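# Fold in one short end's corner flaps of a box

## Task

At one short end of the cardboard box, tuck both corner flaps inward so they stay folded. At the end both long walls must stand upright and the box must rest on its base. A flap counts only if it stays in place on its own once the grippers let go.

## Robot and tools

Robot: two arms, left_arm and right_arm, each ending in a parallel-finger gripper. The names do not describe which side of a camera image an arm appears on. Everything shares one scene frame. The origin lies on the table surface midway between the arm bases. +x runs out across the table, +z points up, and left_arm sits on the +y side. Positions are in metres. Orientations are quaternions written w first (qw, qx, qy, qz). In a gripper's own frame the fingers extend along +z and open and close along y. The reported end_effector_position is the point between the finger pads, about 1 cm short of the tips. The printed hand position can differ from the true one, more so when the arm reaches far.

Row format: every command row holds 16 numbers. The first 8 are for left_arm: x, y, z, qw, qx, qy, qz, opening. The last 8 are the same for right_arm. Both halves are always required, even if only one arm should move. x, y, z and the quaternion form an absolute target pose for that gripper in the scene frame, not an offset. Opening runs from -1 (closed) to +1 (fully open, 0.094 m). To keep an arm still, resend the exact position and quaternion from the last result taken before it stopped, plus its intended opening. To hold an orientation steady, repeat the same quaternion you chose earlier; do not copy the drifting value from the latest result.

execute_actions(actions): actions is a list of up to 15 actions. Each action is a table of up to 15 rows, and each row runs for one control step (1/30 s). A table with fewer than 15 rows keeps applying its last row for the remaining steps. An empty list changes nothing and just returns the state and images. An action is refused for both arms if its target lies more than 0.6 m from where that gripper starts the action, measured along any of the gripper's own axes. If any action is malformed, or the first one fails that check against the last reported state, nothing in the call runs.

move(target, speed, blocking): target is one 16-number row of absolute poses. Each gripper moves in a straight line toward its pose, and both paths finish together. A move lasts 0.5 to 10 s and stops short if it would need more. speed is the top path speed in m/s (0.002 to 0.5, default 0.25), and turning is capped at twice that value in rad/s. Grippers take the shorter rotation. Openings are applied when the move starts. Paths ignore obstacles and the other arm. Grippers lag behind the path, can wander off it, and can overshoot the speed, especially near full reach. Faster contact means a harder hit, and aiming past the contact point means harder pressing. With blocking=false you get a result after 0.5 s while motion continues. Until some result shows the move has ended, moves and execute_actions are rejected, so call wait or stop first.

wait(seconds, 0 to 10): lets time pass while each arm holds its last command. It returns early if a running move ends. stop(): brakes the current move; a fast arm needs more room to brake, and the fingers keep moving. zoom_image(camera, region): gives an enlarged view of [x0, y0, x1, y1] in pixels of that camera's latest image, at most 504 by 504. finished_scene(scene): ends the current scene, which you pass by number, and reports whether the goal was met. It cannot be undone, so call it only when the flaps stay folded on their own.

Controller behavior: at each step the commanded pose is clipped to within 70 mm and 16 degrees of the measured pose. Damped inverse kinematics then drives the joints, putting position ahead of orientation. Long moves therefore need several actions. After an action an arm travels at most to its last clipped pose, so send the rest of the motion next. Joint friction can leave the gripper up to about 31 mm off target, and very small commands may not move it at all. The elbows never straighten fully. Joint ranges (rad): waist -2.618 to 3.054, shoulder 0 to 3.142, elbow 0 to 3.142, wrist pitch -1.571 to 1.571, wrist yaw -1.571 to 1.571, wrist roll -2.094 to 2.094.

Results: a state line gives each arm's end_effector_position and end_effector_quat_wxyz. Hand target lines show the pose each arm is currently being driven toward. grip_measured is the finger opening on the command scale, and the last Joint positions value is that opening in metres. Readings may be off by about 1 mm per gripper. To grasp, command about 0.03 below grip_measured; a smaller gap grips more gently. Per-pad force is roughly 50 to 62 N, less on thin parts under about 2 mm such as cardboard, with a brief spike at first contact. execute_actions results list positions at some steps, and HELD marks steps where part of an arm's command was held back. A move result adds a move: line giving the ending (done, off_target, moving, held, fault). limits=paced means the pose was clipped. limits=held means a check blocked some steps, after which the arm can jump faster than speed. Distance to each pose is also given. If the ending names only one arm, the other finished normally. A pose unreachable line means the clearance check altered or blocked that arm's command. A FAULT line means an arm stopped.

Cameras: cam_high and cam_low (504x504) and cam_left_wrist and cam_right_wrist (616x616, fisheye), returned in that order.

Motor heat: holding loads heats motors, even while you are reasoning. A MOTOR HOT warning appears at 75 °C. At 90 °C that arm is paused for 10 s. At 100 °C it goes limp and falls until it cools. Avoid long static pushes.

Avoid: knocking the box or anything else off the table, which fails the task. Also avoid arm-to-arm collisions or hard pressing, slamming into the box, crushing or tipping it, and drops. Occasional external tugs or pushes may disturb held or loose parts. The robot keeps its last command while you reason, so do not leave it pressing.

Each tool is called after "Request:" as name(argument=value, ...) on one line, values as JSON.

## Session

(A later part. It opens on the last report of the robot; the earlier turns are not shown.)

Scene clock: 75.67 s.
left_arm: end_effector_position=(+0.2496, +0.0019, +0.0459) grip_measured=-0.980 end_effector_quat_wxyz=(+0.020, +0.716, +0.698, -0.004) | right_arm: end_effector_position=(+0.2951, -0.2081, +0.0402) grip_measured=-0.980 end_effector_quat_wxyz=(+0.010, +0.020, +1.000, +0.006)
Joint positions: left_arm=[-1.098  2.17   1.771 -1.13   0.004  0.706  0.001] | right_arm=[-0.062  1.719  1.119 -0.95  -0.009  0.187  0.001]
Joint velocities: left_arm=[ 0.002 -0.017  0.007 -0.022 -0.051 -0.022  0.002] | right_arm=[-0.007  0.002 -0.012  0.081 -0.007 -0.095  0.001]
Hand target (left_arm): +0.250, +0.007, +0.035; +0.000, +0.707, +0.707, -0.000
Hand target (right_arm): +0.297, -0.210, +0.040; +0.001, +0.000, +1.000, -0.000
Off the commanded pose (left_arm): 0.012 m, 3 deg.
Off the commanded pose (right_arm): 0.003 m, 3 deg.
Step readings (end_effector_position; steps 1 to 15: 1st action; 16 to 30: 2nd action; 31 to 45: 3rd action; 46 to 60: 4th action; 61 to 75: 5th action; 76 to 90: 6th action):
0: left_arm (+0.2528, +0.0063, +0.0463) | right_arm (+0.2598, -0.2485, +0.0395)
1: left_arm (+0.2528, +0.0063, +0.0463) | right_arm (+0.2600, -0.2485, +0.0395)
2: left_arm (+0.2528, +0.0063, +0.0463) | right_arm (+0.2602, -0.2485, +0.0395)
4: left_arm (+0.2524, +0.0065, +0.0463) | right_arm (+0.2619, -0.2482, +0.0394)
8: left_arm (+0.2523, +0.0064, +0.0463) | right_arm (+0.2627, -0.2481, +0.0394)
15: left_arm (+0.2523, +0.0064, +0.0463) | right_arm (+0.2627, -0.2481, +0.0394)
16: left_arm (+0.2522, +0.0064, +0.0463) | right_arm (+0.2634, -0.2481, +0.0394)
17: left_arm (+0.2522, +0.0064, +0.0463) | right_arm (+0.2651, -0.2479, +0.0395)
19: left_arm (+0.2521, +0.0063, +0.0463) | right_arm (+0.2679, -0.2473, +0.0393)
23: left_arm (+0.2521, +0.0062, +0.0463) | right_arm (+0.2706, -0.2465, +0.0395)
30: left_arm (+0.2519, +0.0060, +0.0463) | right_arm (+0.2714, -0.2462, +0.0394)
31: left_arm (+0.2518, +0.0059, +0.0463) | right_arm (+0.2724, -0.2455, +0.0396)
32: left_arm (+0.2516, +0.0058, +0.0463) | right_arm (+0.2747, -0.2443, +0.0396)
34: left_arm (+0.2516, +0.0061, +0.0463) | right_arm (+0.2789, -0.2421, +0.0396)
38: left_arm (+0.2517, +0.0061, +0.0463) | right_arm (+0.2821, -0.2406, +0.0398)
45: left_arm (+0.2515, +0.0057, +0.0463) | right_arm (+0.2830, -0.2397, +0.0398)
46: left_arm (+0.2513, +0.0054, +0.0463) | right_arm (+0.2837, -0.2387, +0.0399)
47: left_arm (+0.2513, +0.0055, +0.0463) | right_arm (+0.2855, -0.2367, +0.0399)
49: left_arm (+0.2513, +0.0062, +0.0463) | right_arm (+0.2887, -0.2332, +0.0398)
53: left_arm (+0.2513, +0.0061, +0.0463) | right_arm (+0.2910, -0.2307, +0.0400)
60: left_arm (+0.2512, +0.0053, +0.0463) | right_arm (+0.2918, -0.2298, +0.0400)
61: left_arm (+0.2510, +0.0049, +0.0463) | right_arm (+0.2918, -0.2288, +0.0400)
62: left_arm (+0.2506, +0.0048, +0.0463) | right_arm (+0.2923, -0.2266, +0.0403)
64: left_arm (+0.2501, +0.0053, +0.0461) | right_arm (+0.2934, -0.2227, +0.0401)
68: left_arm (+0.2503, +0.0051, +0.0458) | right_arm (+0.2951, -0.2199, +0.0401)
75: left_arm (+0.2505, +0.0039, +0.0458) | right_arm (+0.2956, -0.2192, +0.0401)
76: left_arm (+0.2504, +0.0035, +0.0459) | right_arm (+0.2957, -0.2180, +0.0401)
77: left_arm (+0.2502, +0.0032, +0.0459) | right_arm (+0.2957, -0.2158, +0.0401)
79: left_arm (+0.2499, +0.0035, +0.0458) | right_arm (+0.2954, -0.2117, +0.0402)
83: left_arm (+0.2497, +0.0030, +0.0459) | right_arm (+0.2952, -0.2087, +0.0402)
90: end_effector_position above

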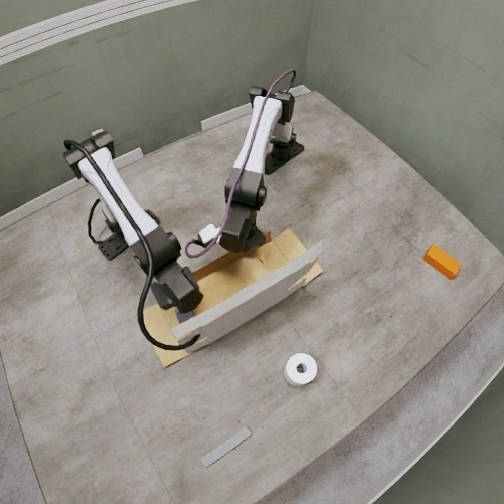

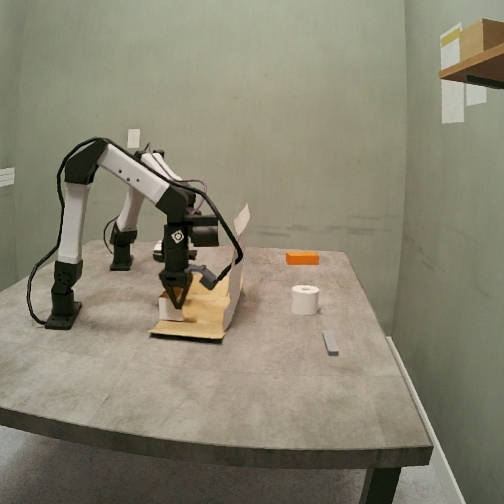

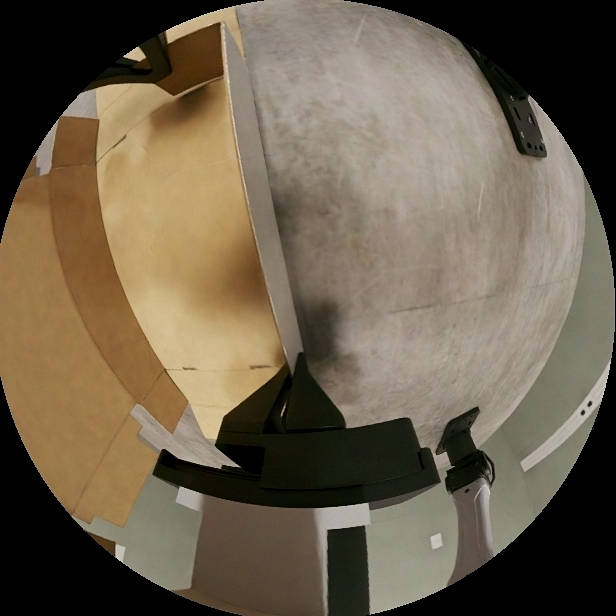

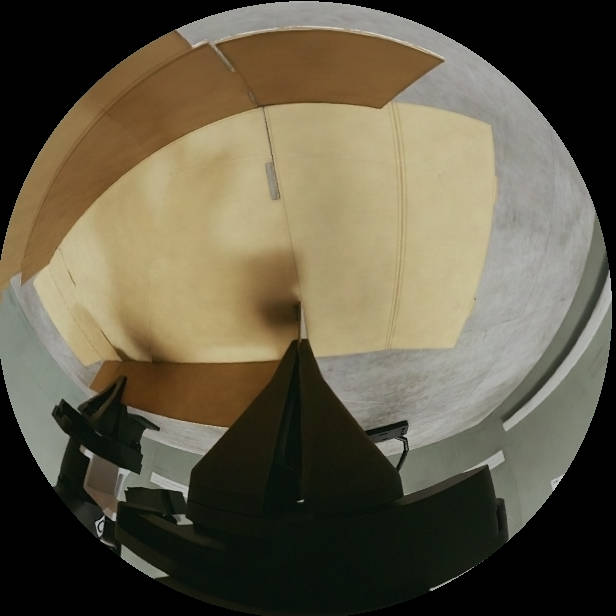

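Request:
move(target=[0.25,0.007,0.035,0,0.707,0.707,0,-1,0.288,-0.185,0.04,0,-0.3,0.954,0,-1], speed=0.15)

Request:
execute_actions(actions=[[[0.25,0.007,0.035,0,0.707,0.707,0,-1,0.288,-0.185,0.04,0,-0.3,0.954,0,-0.5]],[[0.25,0.007,0.035,0,0.707,0.707,0,-1,0.288,-0.2,0.1,0,-0.2,0.98,0,-0.5]]])

Request:
move(target=[0.25,0.007,0.035,0,0.707,0.707,0,-1,0.3,-0.34,0.1,0,0.5,0.866,0,-0.3], speed=0.4)

Scene clock: 85.83 s.
left_arm: end_effector_position=(+0.2486, -0.0002, +0.0459) grip_measured=-0.980 end_effector_quat_wxyz=(+0.022, +0.711, +0.703, -0.009) | right_arm: end_effector_position=(+0.2940, -0.1857, +0.0402) grip_measured=-0.980 end_effector_quat_wxyz=(+0.017, -0.255, +0.967, +0.002)
Joint positions: left_arm=[-1.099  2.17   1.771 -1.126  0.013  0.69   0.001] | right_arm=[ 0.015  1.719  1.119 -0.938 -0.004 -0.293  0.001]
Joint velocities: left_arm=[ 0.002 -0.017  0.007 -0.066 -0.066  0.007 -0.001] | right_arm=[-0.002 -0.002 -0.002  0.037 -0.051 -0.037 -0.   ]
Hand target (left_arm): +0.250, +0.007, +0.035; +0.000, +0.707, +0.707, -0.000
Hand target (right_arm): +0.288, -0.186, +0.040; +0.001, -0.299, +0.954, -0.001
Off the commanded pose (left_arm): 0.013 m, 3 deg.
Off the commanded pose (right_arm): 0.006 m, 6 deg.
move: off_target (left_arm, right_arm)

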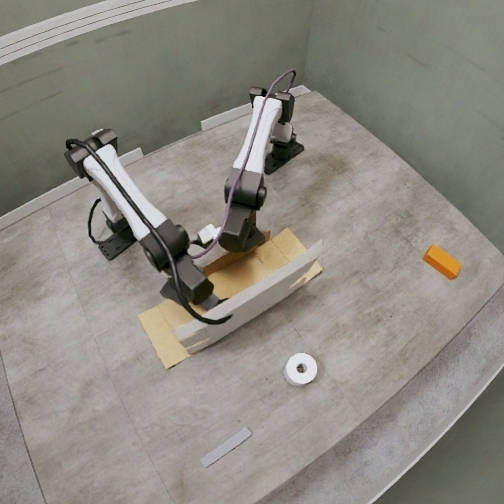

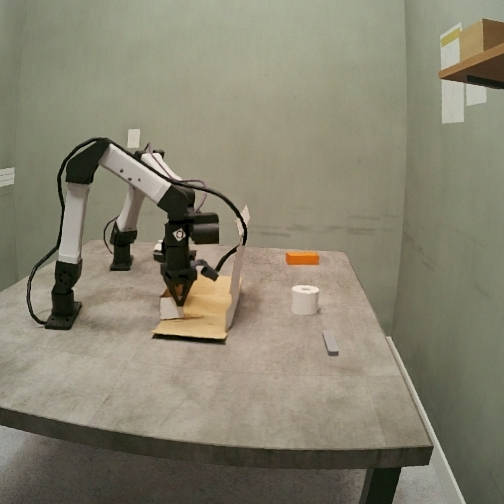

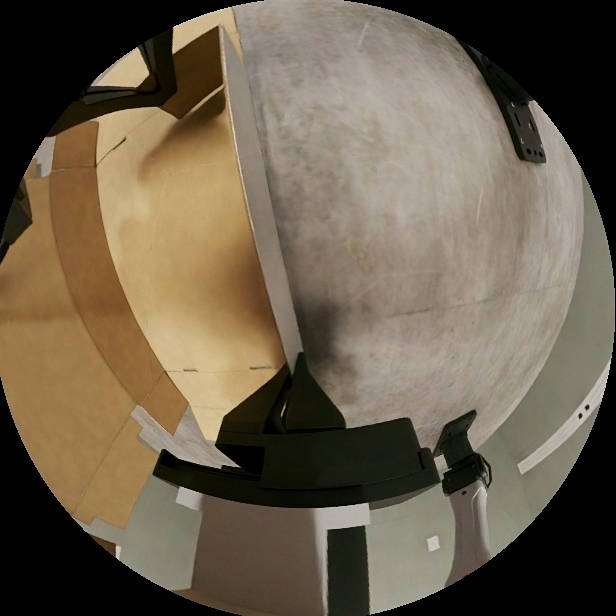

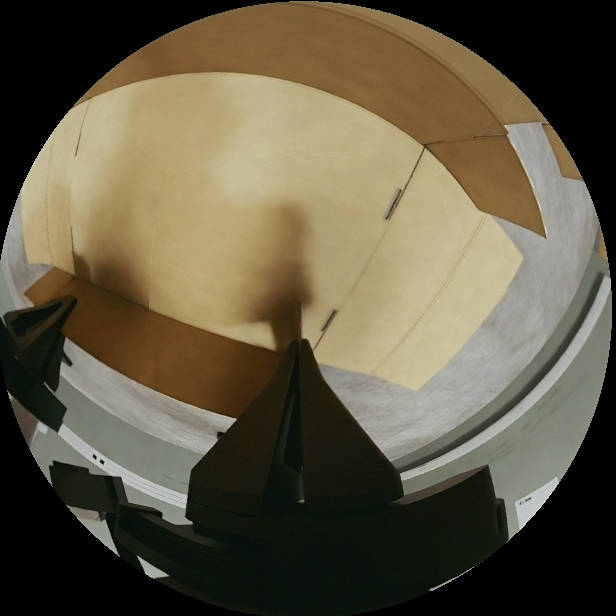

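Scene clock: 86.83 s.
left_arm: end_effector_position=(+0.2489, +0.0024, +0.0459) grip_measured=-0.980 end_effector_quat_wxyz=(+0.019, +0.711, +0.703, -0.004) | right_arm: end_effector_position=(+0.2881, -0.1984, +0.0940) grip_measured=-0.502 end_effector_quat_wxyz=(-0.001, -0.209, +0.978, -0.000)
Joint positions: left_arm=[-1.098  2.17   1.771 -1.134  0.005  0.691  0.001] | right_arm=[-0.02   1.669  1.284 -1.188  0.    -0.232  0.023]
Joint velocities: left_arm=[-0.002 -0.002  0.012  0.051  0.037 -0.022  0.001] | right_arm=[ 0.012  0.007 -0.007 -0.095  0.066  0.037 -0.   ]
Hand target (left_arm): +0.250, +0.007, +0.035; +0.000, +0.707, +0.707, -0.000
Hand target (right_arm): +0.289, -0.200, +0.100; +0.000, -0.200, +0.980, +0.000
Off the commanded pose (left_arm): 0.012 m, 2 deg.
Off the commanded pose (right_arm): 0.006 m, 1 deg.
Step readings (end_effector_position; steps 1 to 15: 1st action; 16 to 30: 2nd action):
0: left_arm (+0.2486, -0.0002, +0.0459) | right_arm (+0.2940, -0.1857, +0.0402)
1: left_arm (+0.2484, +0.0011, +0.0459) | right_arm (+0.2940, -0.1869, +0.0402)
2: left_arm (+0.2485, +0.0021, +0.0459) | right_arm (+0.2929, -0.1872, +0.0402)
4: left_arm (+0.2489, +0.0024, +0.0459) | right_arm (+0.2907, -0.1871, +0.0401)
8: left_arm (+0.2489, +0.0024, +0.0459) | right_arm (+0.2888, -0.1875, +0.0401)
15: left_arm (+0.2489, +0.0024, +0.0459) | right_arm (+0.2878, -0.1878, +0.0401)
16: left_arm (+0.2489, +0.0024, +0.0459) | right_arm (+0.2864, -0.1887, +0.0442)
17: left_arm (+0.2489, +0.0024, +0.0459) | right_arm (+0.2852, -0.1909, +0.0513)
19: left_arm (+0.2489, +0.0024, +0.0459) | right_arm (+0.2918, -0.1947, +0.0713)
23: left_arm (+0.2489, +0.0024, +0.0459) | right_arm (+0.2998, -0.1962, +0.0937)
30: end_effector_position above

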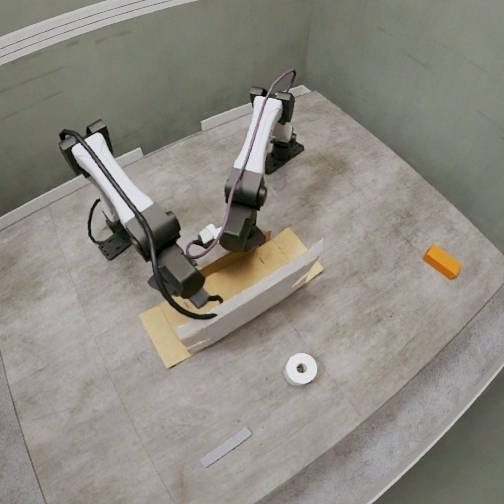

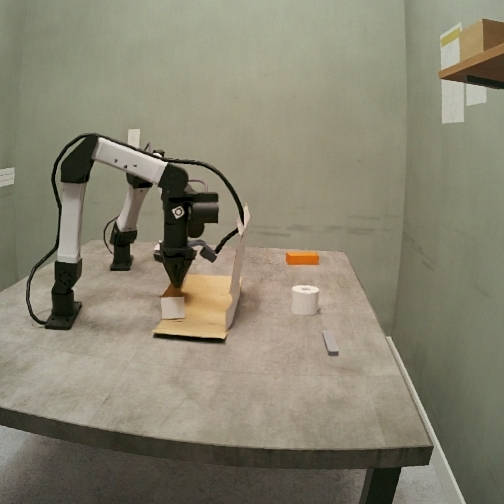

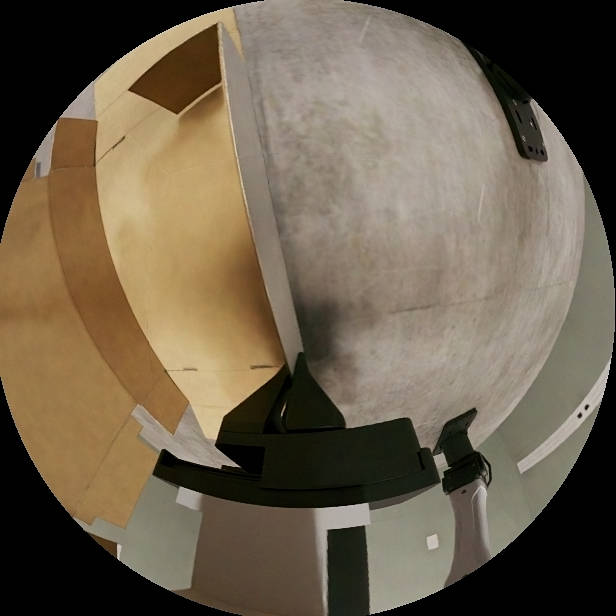

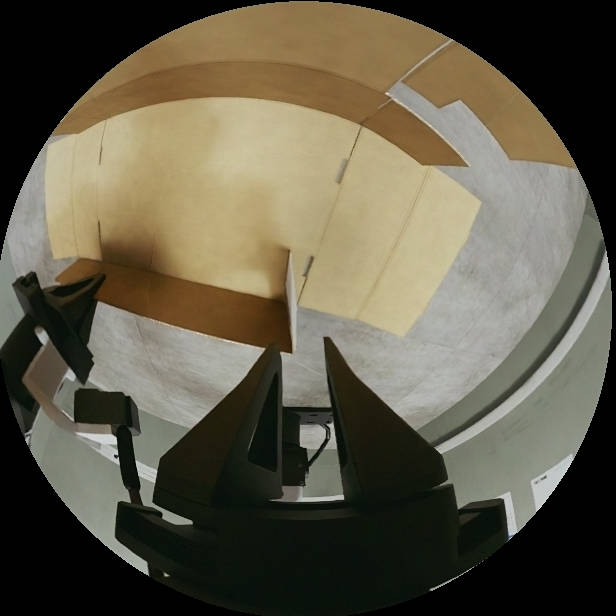

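Scene clock: 89.27 s.
left_arm: end_effector_position=(+0.2490, +0.0024, +0.0459) grip_measured=-0.980 end_effector_quat_wxyz=(+0.019, +0.711, +0.703, -0.004) | right_arm: end_effector_position=(+0.2965, -0.3358, +0.0975) grip_measured=-0.302 end_effector_quat_wxyz=(-0.004, +0.493, +0.870, +0.000)
Joint positions: left_arm=[-1.098  2.17   1.771 -1.133  0.005  0.691  0.001] | right_arm=[-0.479  1.726  1.363 -1.216 -0.003  0.761  0.033]
Joint velocities: left_arm=[ 0.002  0.002 -0.017 -0.007 -0.051  0.007 -0.   ] | right_arm=[-0.002 -0.002 -0.007 -0.022 -0.022 -0.037  0.   ]
Hand target (left_arm): +0.250, +0.007, +0.035; +0.000, +0.707, +0.707, -0.000
Hand target (right_arm): +0.302, -0.338, +0.100; -0.003, +0.500, +0.866, +0.004
Off the commanded pose (left_arm): 0.012 m, 2 deg.
Off the commanded pose (right_arm): 0.006 m, 1 deg.
move: off_target (left_arm)

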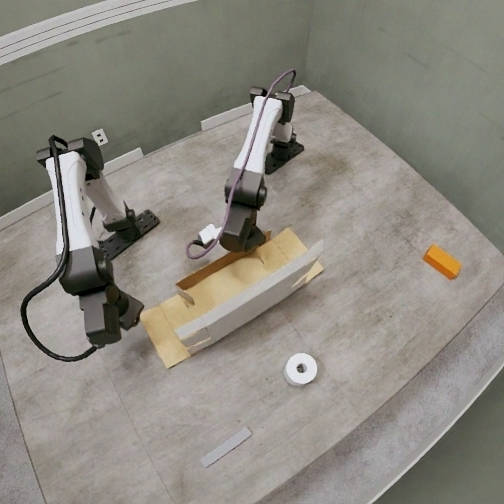

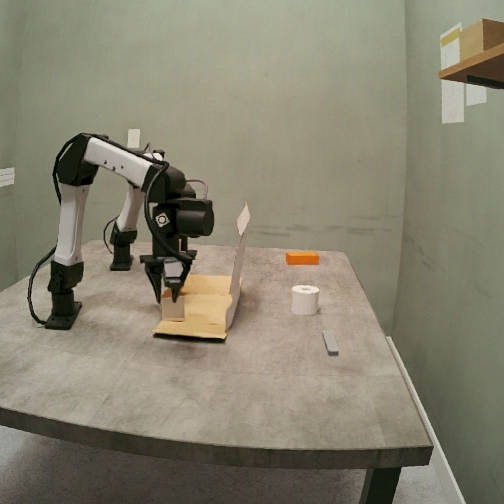

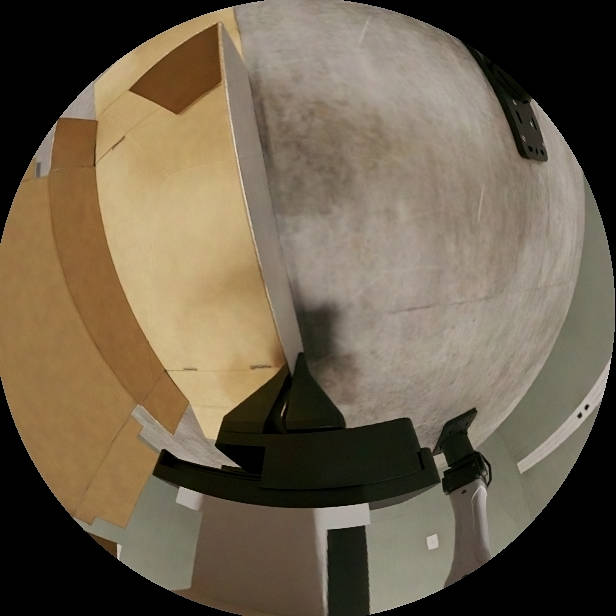

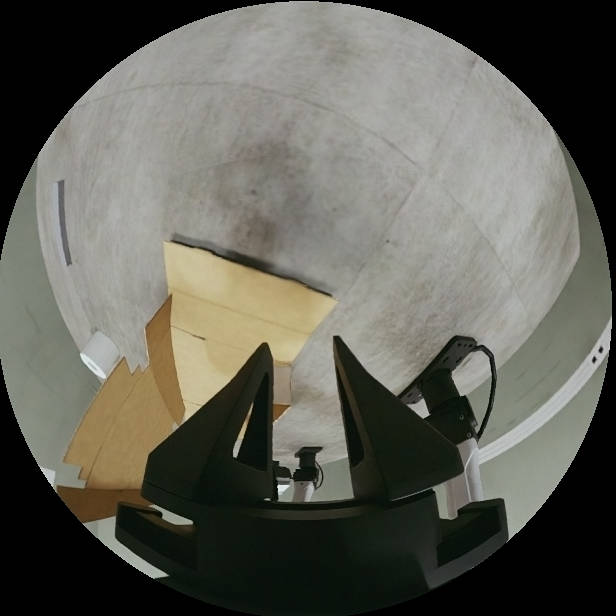

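Request:
move(target=[0.25,0.007,0.035,0,0.707,0.707,0,-1,0.36,-0.37,0.1,0.433,-0.433,0.75,0.25,0.3], speed=0.4)

Request:
move(target=[0.25,0.007,0.035,0,0.707,0.707,0,-1,0.4,-0.28,0.045,0.433,-0.433,0.75,0.25,0.3], speed=0.15)

Scene clock: 106.23 s.
left_arm: end_effector_position=(+0.2490, +0.0024, +0.0459) grip_measured=-0.980 end_effector_quat_wxyz=(+0.019, +0.711, +0.703, -0.004) | right_arm: end_effector_position=(+0.3582, -0.3625, +0.0974) grip_measured=+0.298 end_effector_quat_wxyz=(+0.427, -0.432, +0.750, +0.261)
Joint positions: left_arm=[-1.098  2.17   1.771 -1.133  0.005  0.691  0.001] | right_arm=[-0.902  2.132  1.554 -1.315 -1.017 -1.919  0.061]
Joint velocities: left_arm=[ 0.007 -0.007  0.002  0.022 -0.007 -0.022  0.   ] | right_arm=[-0.007 -0.012  0.012  0.022  0.022 -0.037 -0.   ]
Hand target (left_arm): +0.250, +0.007, +0.035; +0.000, +0.707, +0.707, -0.000
Hand target (right_arm): +0.362, -0.367, +0.100; +0.433, -0.432, +0.748, +0.258
Off the commanded pose (left_arm): 0.012 m, 2 deg.
Off the commanded pose (right_arm): 0.008 m, 1 deg.
move: off_target (left_arm)

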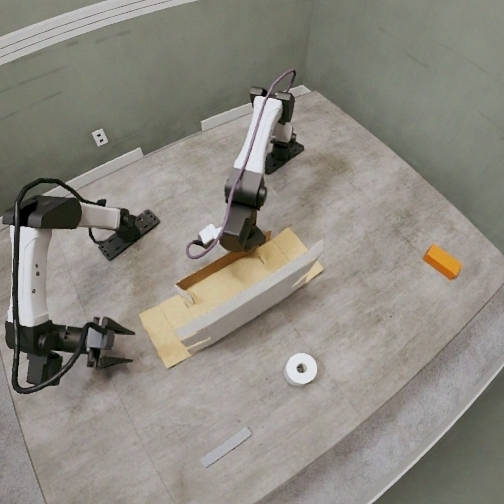

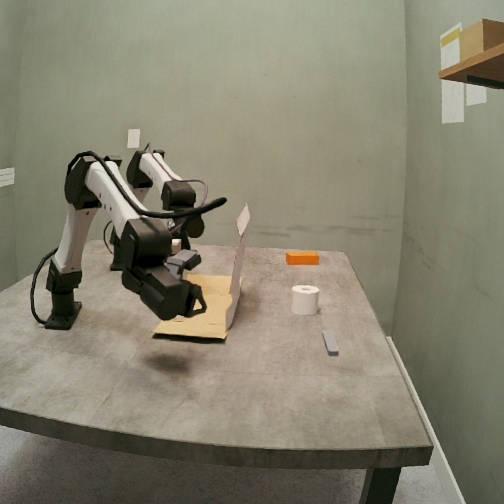

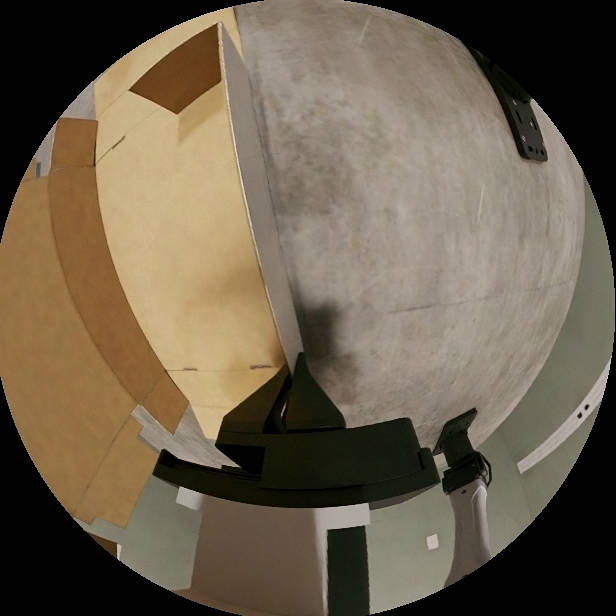

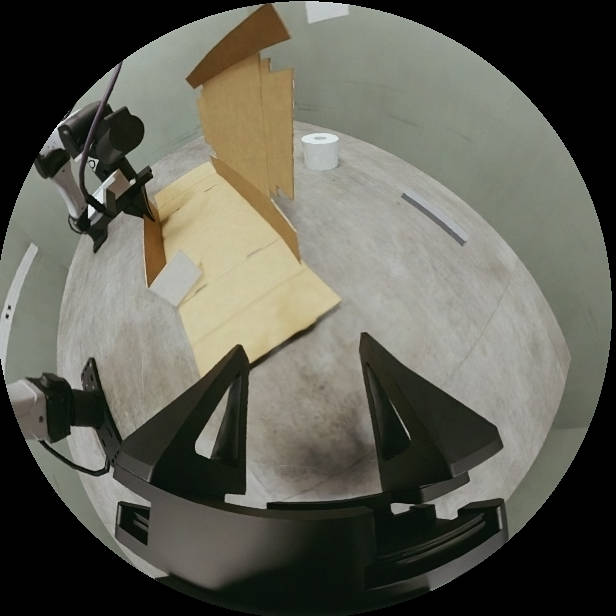

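Scene clock: 107.67 s.
left_arm: end_effector_position=(+0.2490, +0.0024, +0.0459) grip_measured=-0.980 end_effector_quat_wxyz=(+0.019, +0.711, +0.703, -0.004) | right_arm: end_effector_position=(+0.3999, -0.2812, +0.0403) grip_measured=+0.298 end_effector_quat_wxyz=(+0.430, -0.432, +0.751, +0.254)
Joint positions: left_arm=[-1.098  2.17   1.771 -1.133  0.005  0.691  0.001] | right_arm=[-0.655  2.078  1.229 -0.603 -1.041 -1.421  0.061]
Joint velocities: left_arm=[-0.012  0.002  0.002  0.007 -0.081 -0.066 -0.   ] | right_arm=[-0.007 -0.002 -0.007  0.007 -0.051  0.022 -0.   ]
Hand target (left_arm): +0.250, +0.007, +0.035; +0.000, +0.707, +0.707, -0.000
Hand target (right_arm): +0.398, -0.280, +0.044; +0.431, -0.433, +0.751, +0.248
Off the commanded pose (left_arm): 0.012 m, 2 deg.
Off the commanded pose (right_arm): 0.005 m, 1 deg.
move: off_target (left_arm)

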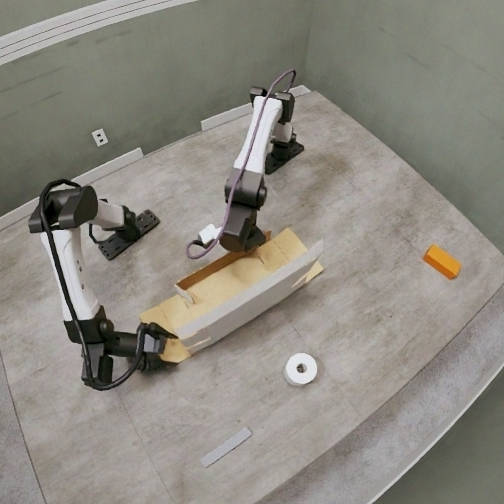

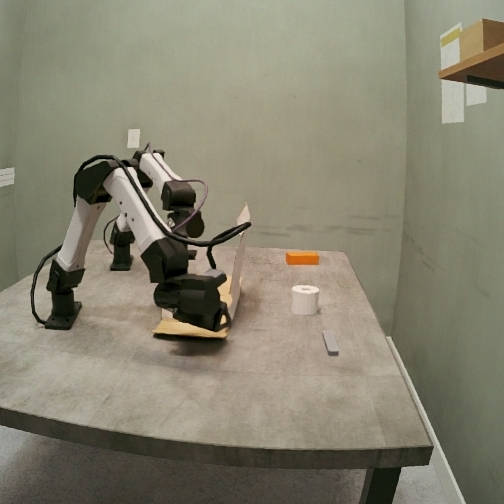

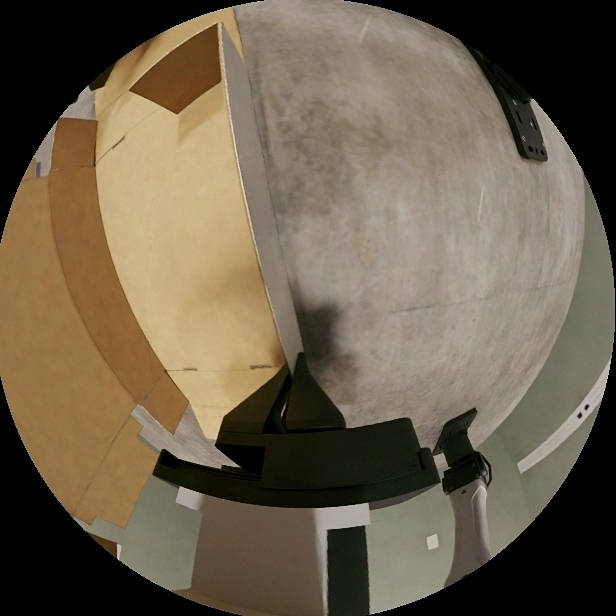

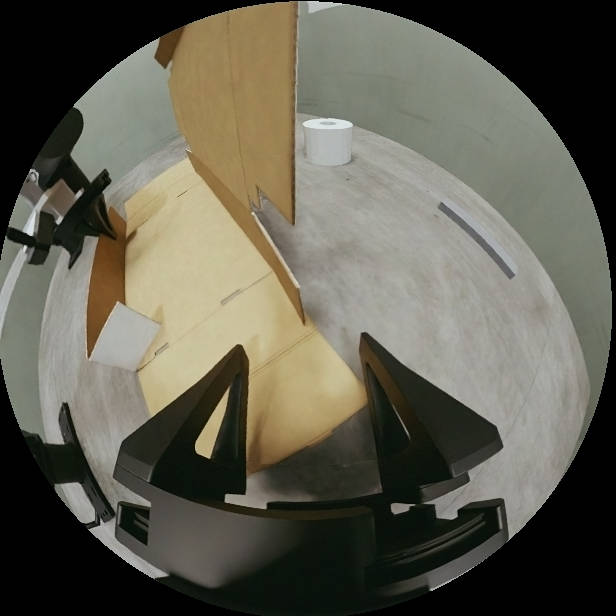

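Request:
move(target=[0.25,0.007,0.035,0,0.707,0.707,0,-1,0.415,-0.24,0.045,0.433,-0.433,0.75,0.25,0.3], speed=0.07)

Request:
execute_actions(actions=[[[0.25,0.007,0.035,0,0.707,0.707,0,-1,0.405,-0.24,0.045,0.433,-0.433,0.75,0.25,-0.4]],[[0.25,0.007,0.035,0,0.707,0.707,0,-1,0.395,-0.238,0.045,0.433,-0.433,0.75,0.25,-1]],[[0.25,0.007,0.035,0,0.707,0.707,0,-1,0.385,-0.235,0.045,0.433,-0.433,0.75,0.25,-1]]])

Request:
move(target=[0.25,0.007,0.035,0,0.707,0.707,0,-1,0.37,-0.215,0.05,0.44,-0.23,0.86,0.12,-1], speed=0.15)

Scene clock: 116.37 s.
left_arm: end_effector_position=(+0.2492, +0.0025, +0.0459) grip_measured=-0.980 end_effector_quat_wxyz=(+0.019, +0.711, +0.703, -0.004) | right_arm: end_effector_position=(+0.4163, -0.2426, +0.0407) grip_measured=+0.298 end_effector_quat_wxyz=(+0.430, -0.431, +0.751, +0.255)
Joint positions: left_arm=[-1.098  2.17   1.771 -1.133  0.004  0.69   0.001] | right_arm=[-0.54   2.045  1.162 -0.382 -1.02  -1.203  0.061]
Joint velocities: left_arm=[-0.022 -0.007 -0.012 -0.051  0.037  0.051  0.   ] | right_arm=[-0.002  0.012 -0.002  0.037  0.022 -0.007  0.001]
Hand target (left_arm): +0.250, +0.007, +0.035; +0.000, +0.707, +0.707, -0.000
Hand target (right_arm): +0.415, -0.241, +0.044; +0.432, -0.433, +0.751, +0.249
Off the commanded pose (left_arm): 0.012 m, 2 deg.
Off the commanded pose (right_arm): 0.005 m, 1 deg.
move: off_target (left_arm)

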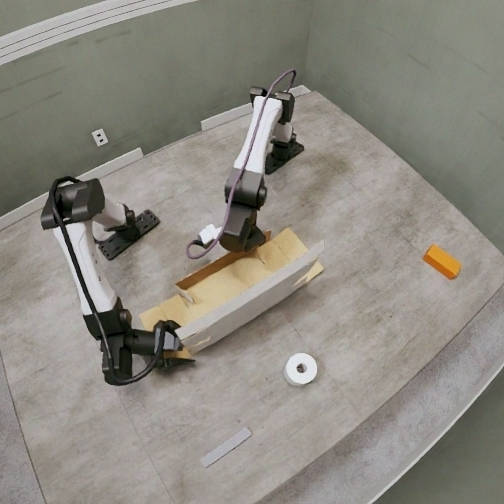

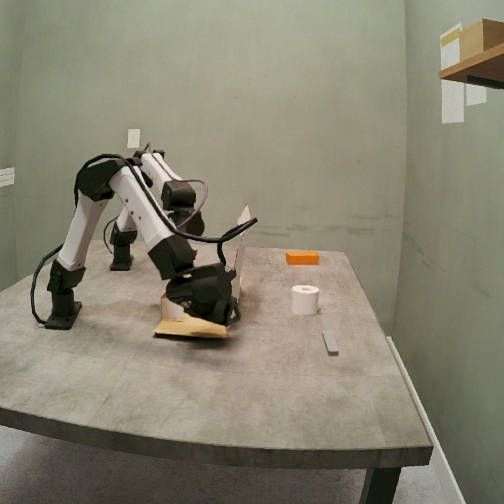

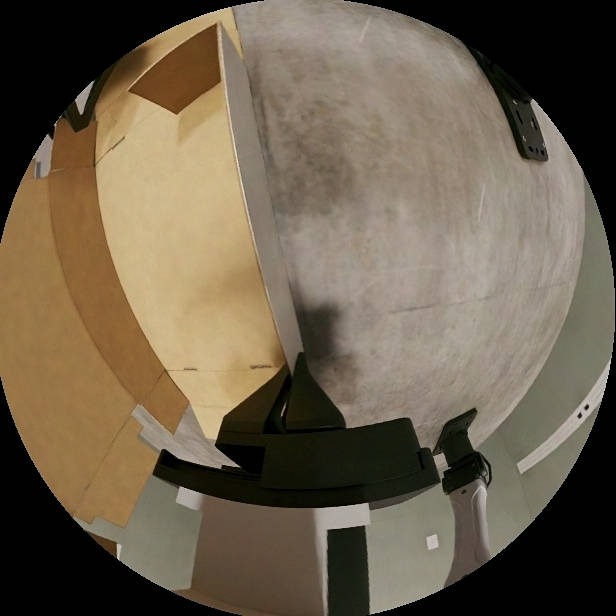

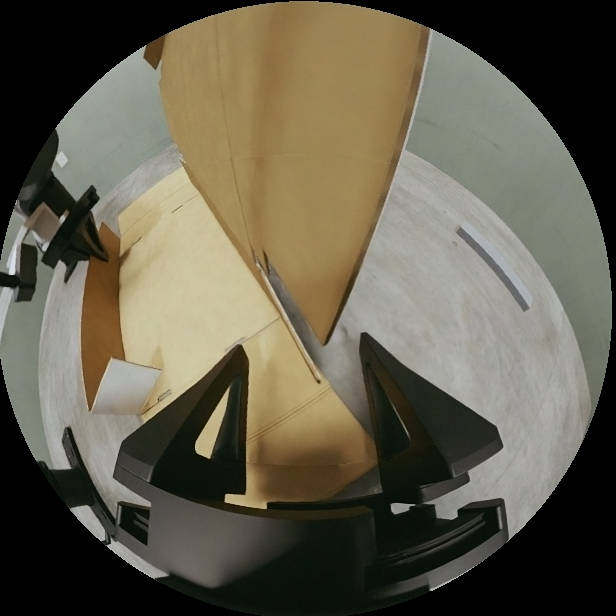

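Scene clock: 117.87 s.
left_arm: end_effector_position=(+0.2471, +0.0051, +0.0462) grip_measured=-0.980 end_effector_quat_wxyz=(+0.012, +0.714, +0.700, -0.003) | right_arm: end_effector_position=(+0.3922, -0.2379, +0.0423) grip_measured=-0.980 end_effector_quat_wxyz=(+0.432, -0.430, +0.752, +0.250)
Joint positions: left_arm=[-1.098  2.17   1.772 -1.149  0.003  0.7    0.001] | right_arm=[-0.548  1.959  1.037 -0.337 -1.017 -1.204  0.001]
Joint velocities: left_arm=[ 0.007 -0.007 -0.037 -0.007  0.037  0.037  0.002] | right_arm=[-0.002  0.002 -0.012  0.022  0.022  0.022 -0.   ]
Hand target (left_arm): +0.250, +0.007, +0.035; +0.000, +0.707, +0.707, -0.000
Hand target (right_arm): +0.385, -0.235, +0.045; +0.433, -0.433, +0.750, +0.250
Off the commanded pose (left_arm): 0.012 m, 2 deg.
Off the commanded pose (right_arm): 0.008 m, 0 deg.
Step readings (end_effector_position; steps 1 to 15: 1st action; 16 to 30: 2nd action; 31 to 45: 3rd action):
0: left_arm (+0.2492, +0.0025, +0.0459) | right_arm (+0.4163, -0.2426, +0.0407)
1: left_arm (+0.2492, +0.0025, +0.0459) | right_arm (+0.4156, -0.2424, +0.0406)
2: left_arm (+0.2492, +0.0025, +0.0459) | right_arm (+0.4133, -0.2416, +0.0406)
4: left_arm (+0.2491, +0.0026, +0.0459) | right_arm (+0.4093, -0.2402, +0.0405)
8: left_arm (+0.2490, +0.0028, +0.0458) | right_arm (+0.4091, -0.2403, +0.0412)
15: left_arm (+0.2490, +0.0028, +0.0458) | right_arm (+0.4092, -0.2404, +0.0412)
16: left_arm (+0.2490, +0.0029, +0.0458) | right_arm (+0.4085, -0.2403, +0.0410)
17: left_arm (+0.2488, +0.0032, +0.0458) | right_arm (+0.4063, -0.2401, +0.0411)
19: left_arm (+0.2499, +0.0023, +0.0464) | right_arm (+0.4002, -0.2381, +0.0410)
23: left_arm (+0.2494, +0.0028, +0.0463) | right_arm (+0.3990, -0.2379, +0.0414)
30: left_arm (+0.2494, +0.0028, +0.0463) | right_arm (+0.3990, -0.2379, +0.0414)
31: left_arm (+0.2493, +0.0029, +0.0463) | right_arm (+0.3982, -0.2376, +0.0414)
32: left_arm (+0.2486, +0.0039, +0.0463) | right_arm (+0.3963, -0.2373, +0.0417)
34: left_arm (+0.2474, +0.0050, +0.0462) | right_arm (+0.3930, -0.2375, +0.0423)
38: left_arm (+0.2471, +0.0051, +0.0462) | right_arm (+0.3922, -0.2378, +0.0424)
45: end_effector_position above

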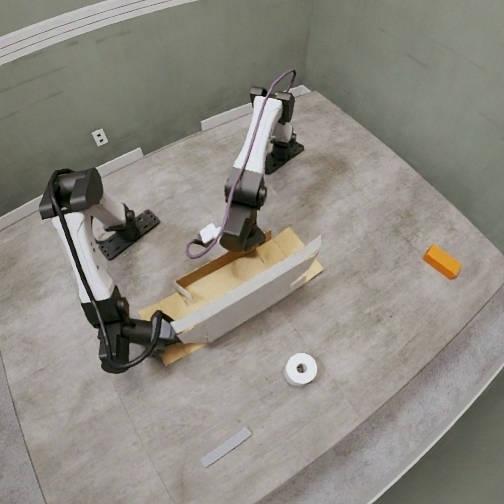

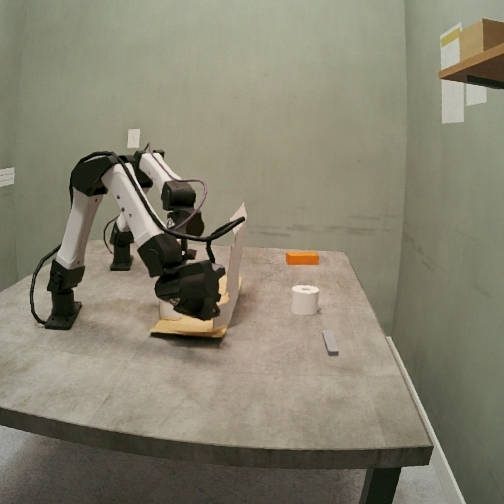

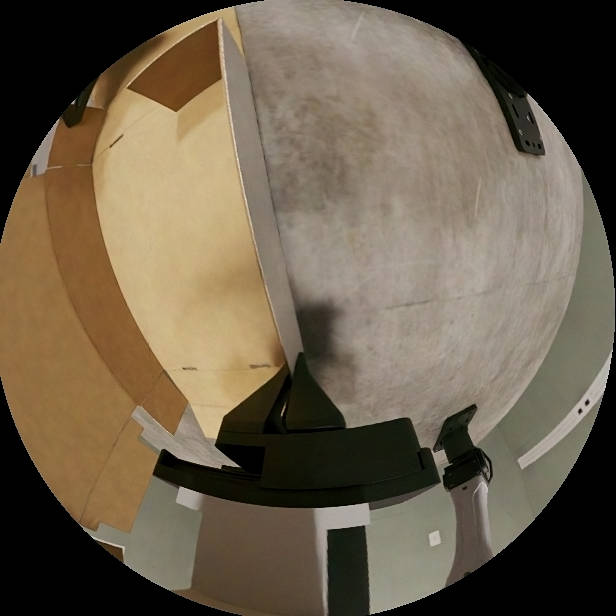

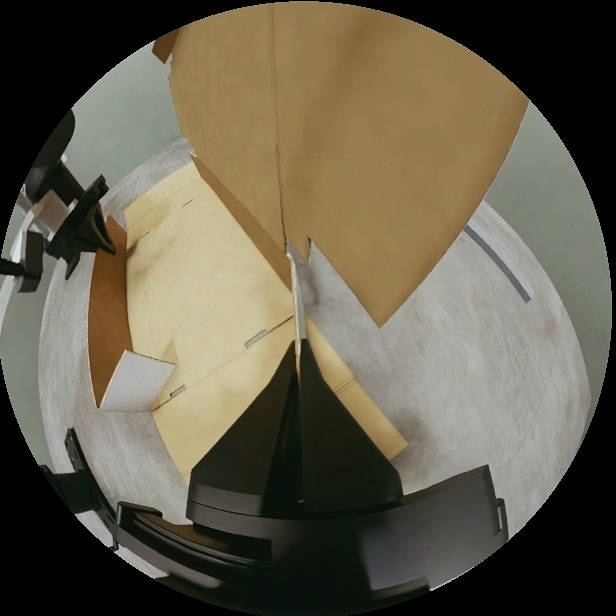

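Scene clock: 120.03 s.
left_arm: end_effector_position=(+0.2467, +0.0060, +0.0462) grip_measured=-0.980 end_effector_quat_wxyz=(+0.010, +0.716, +0.698, -0.002) | right_arm: end_effector_position=(+0.3772, -0.2221, +0.0503) grip_measured=-0.980 end_effector_quat_wxyz=(+0.446, -0.224, +0.859, +0.117)
Joint positions: left_arm=[-1.098  2.17   1.772 -1.153  0.002  0.705  0.001] | right_arm=[-0.354  1.594  0.564  0.303 -0.524 -0.417  0.001]
Joint velocities: left_arm=[-0.002 -0.007 -0.007 -0.007 -0.066  0.022  0.   ] | right_arm=[-0.002 -0.012 -0.002 -0.11   0.037 -0.007  0.   ]
Hand target (left_arm): +0.250, +0.007, +0.035; +0.000, +0.707, +0.707, +0.000
Hand target (right_arm): +0.370, -0.217, +0.049; +0.442, -0.229, +0.859, +0.119
Off the commanded pose (left_arm): 0.012 m, 2 deg.
Off the commanded pose (right_arm): 0.010 m, 1 deg.
move: off_target (left_arm)

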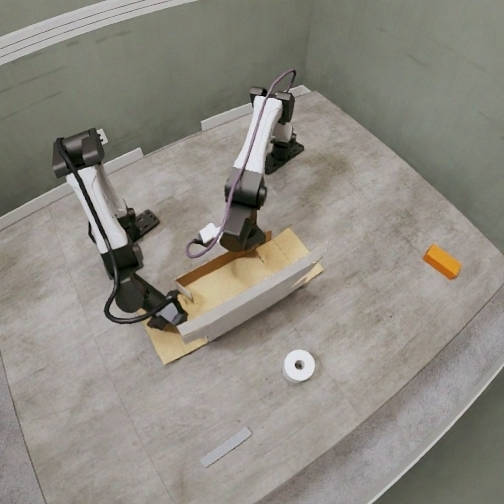

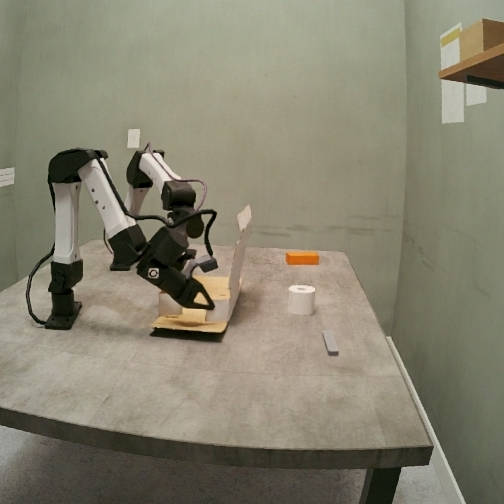

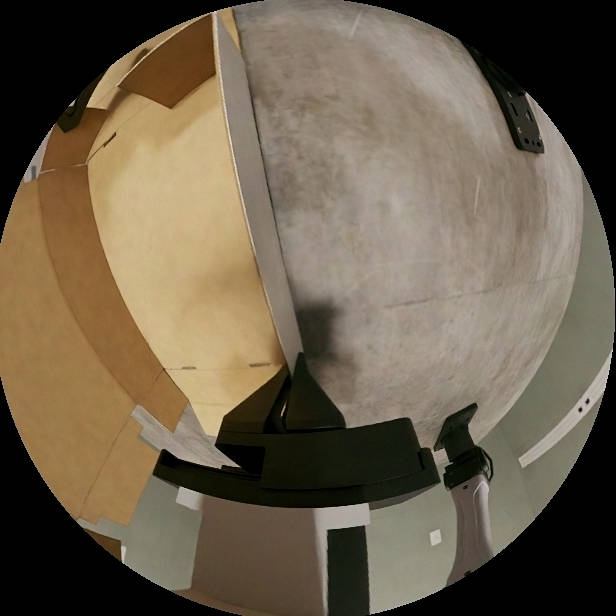

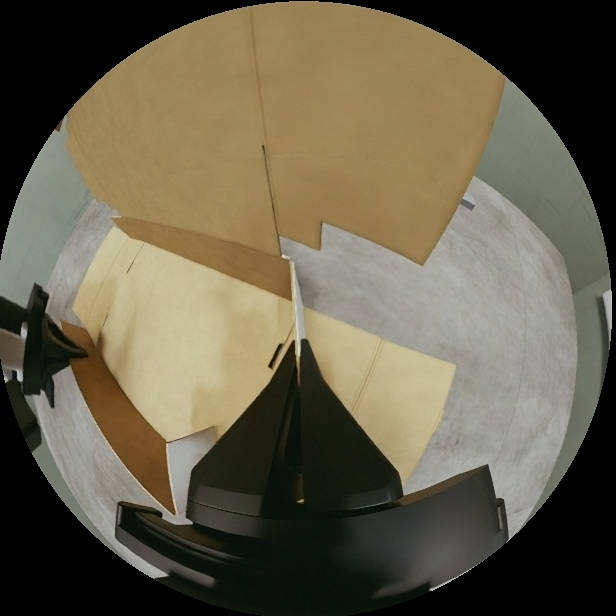

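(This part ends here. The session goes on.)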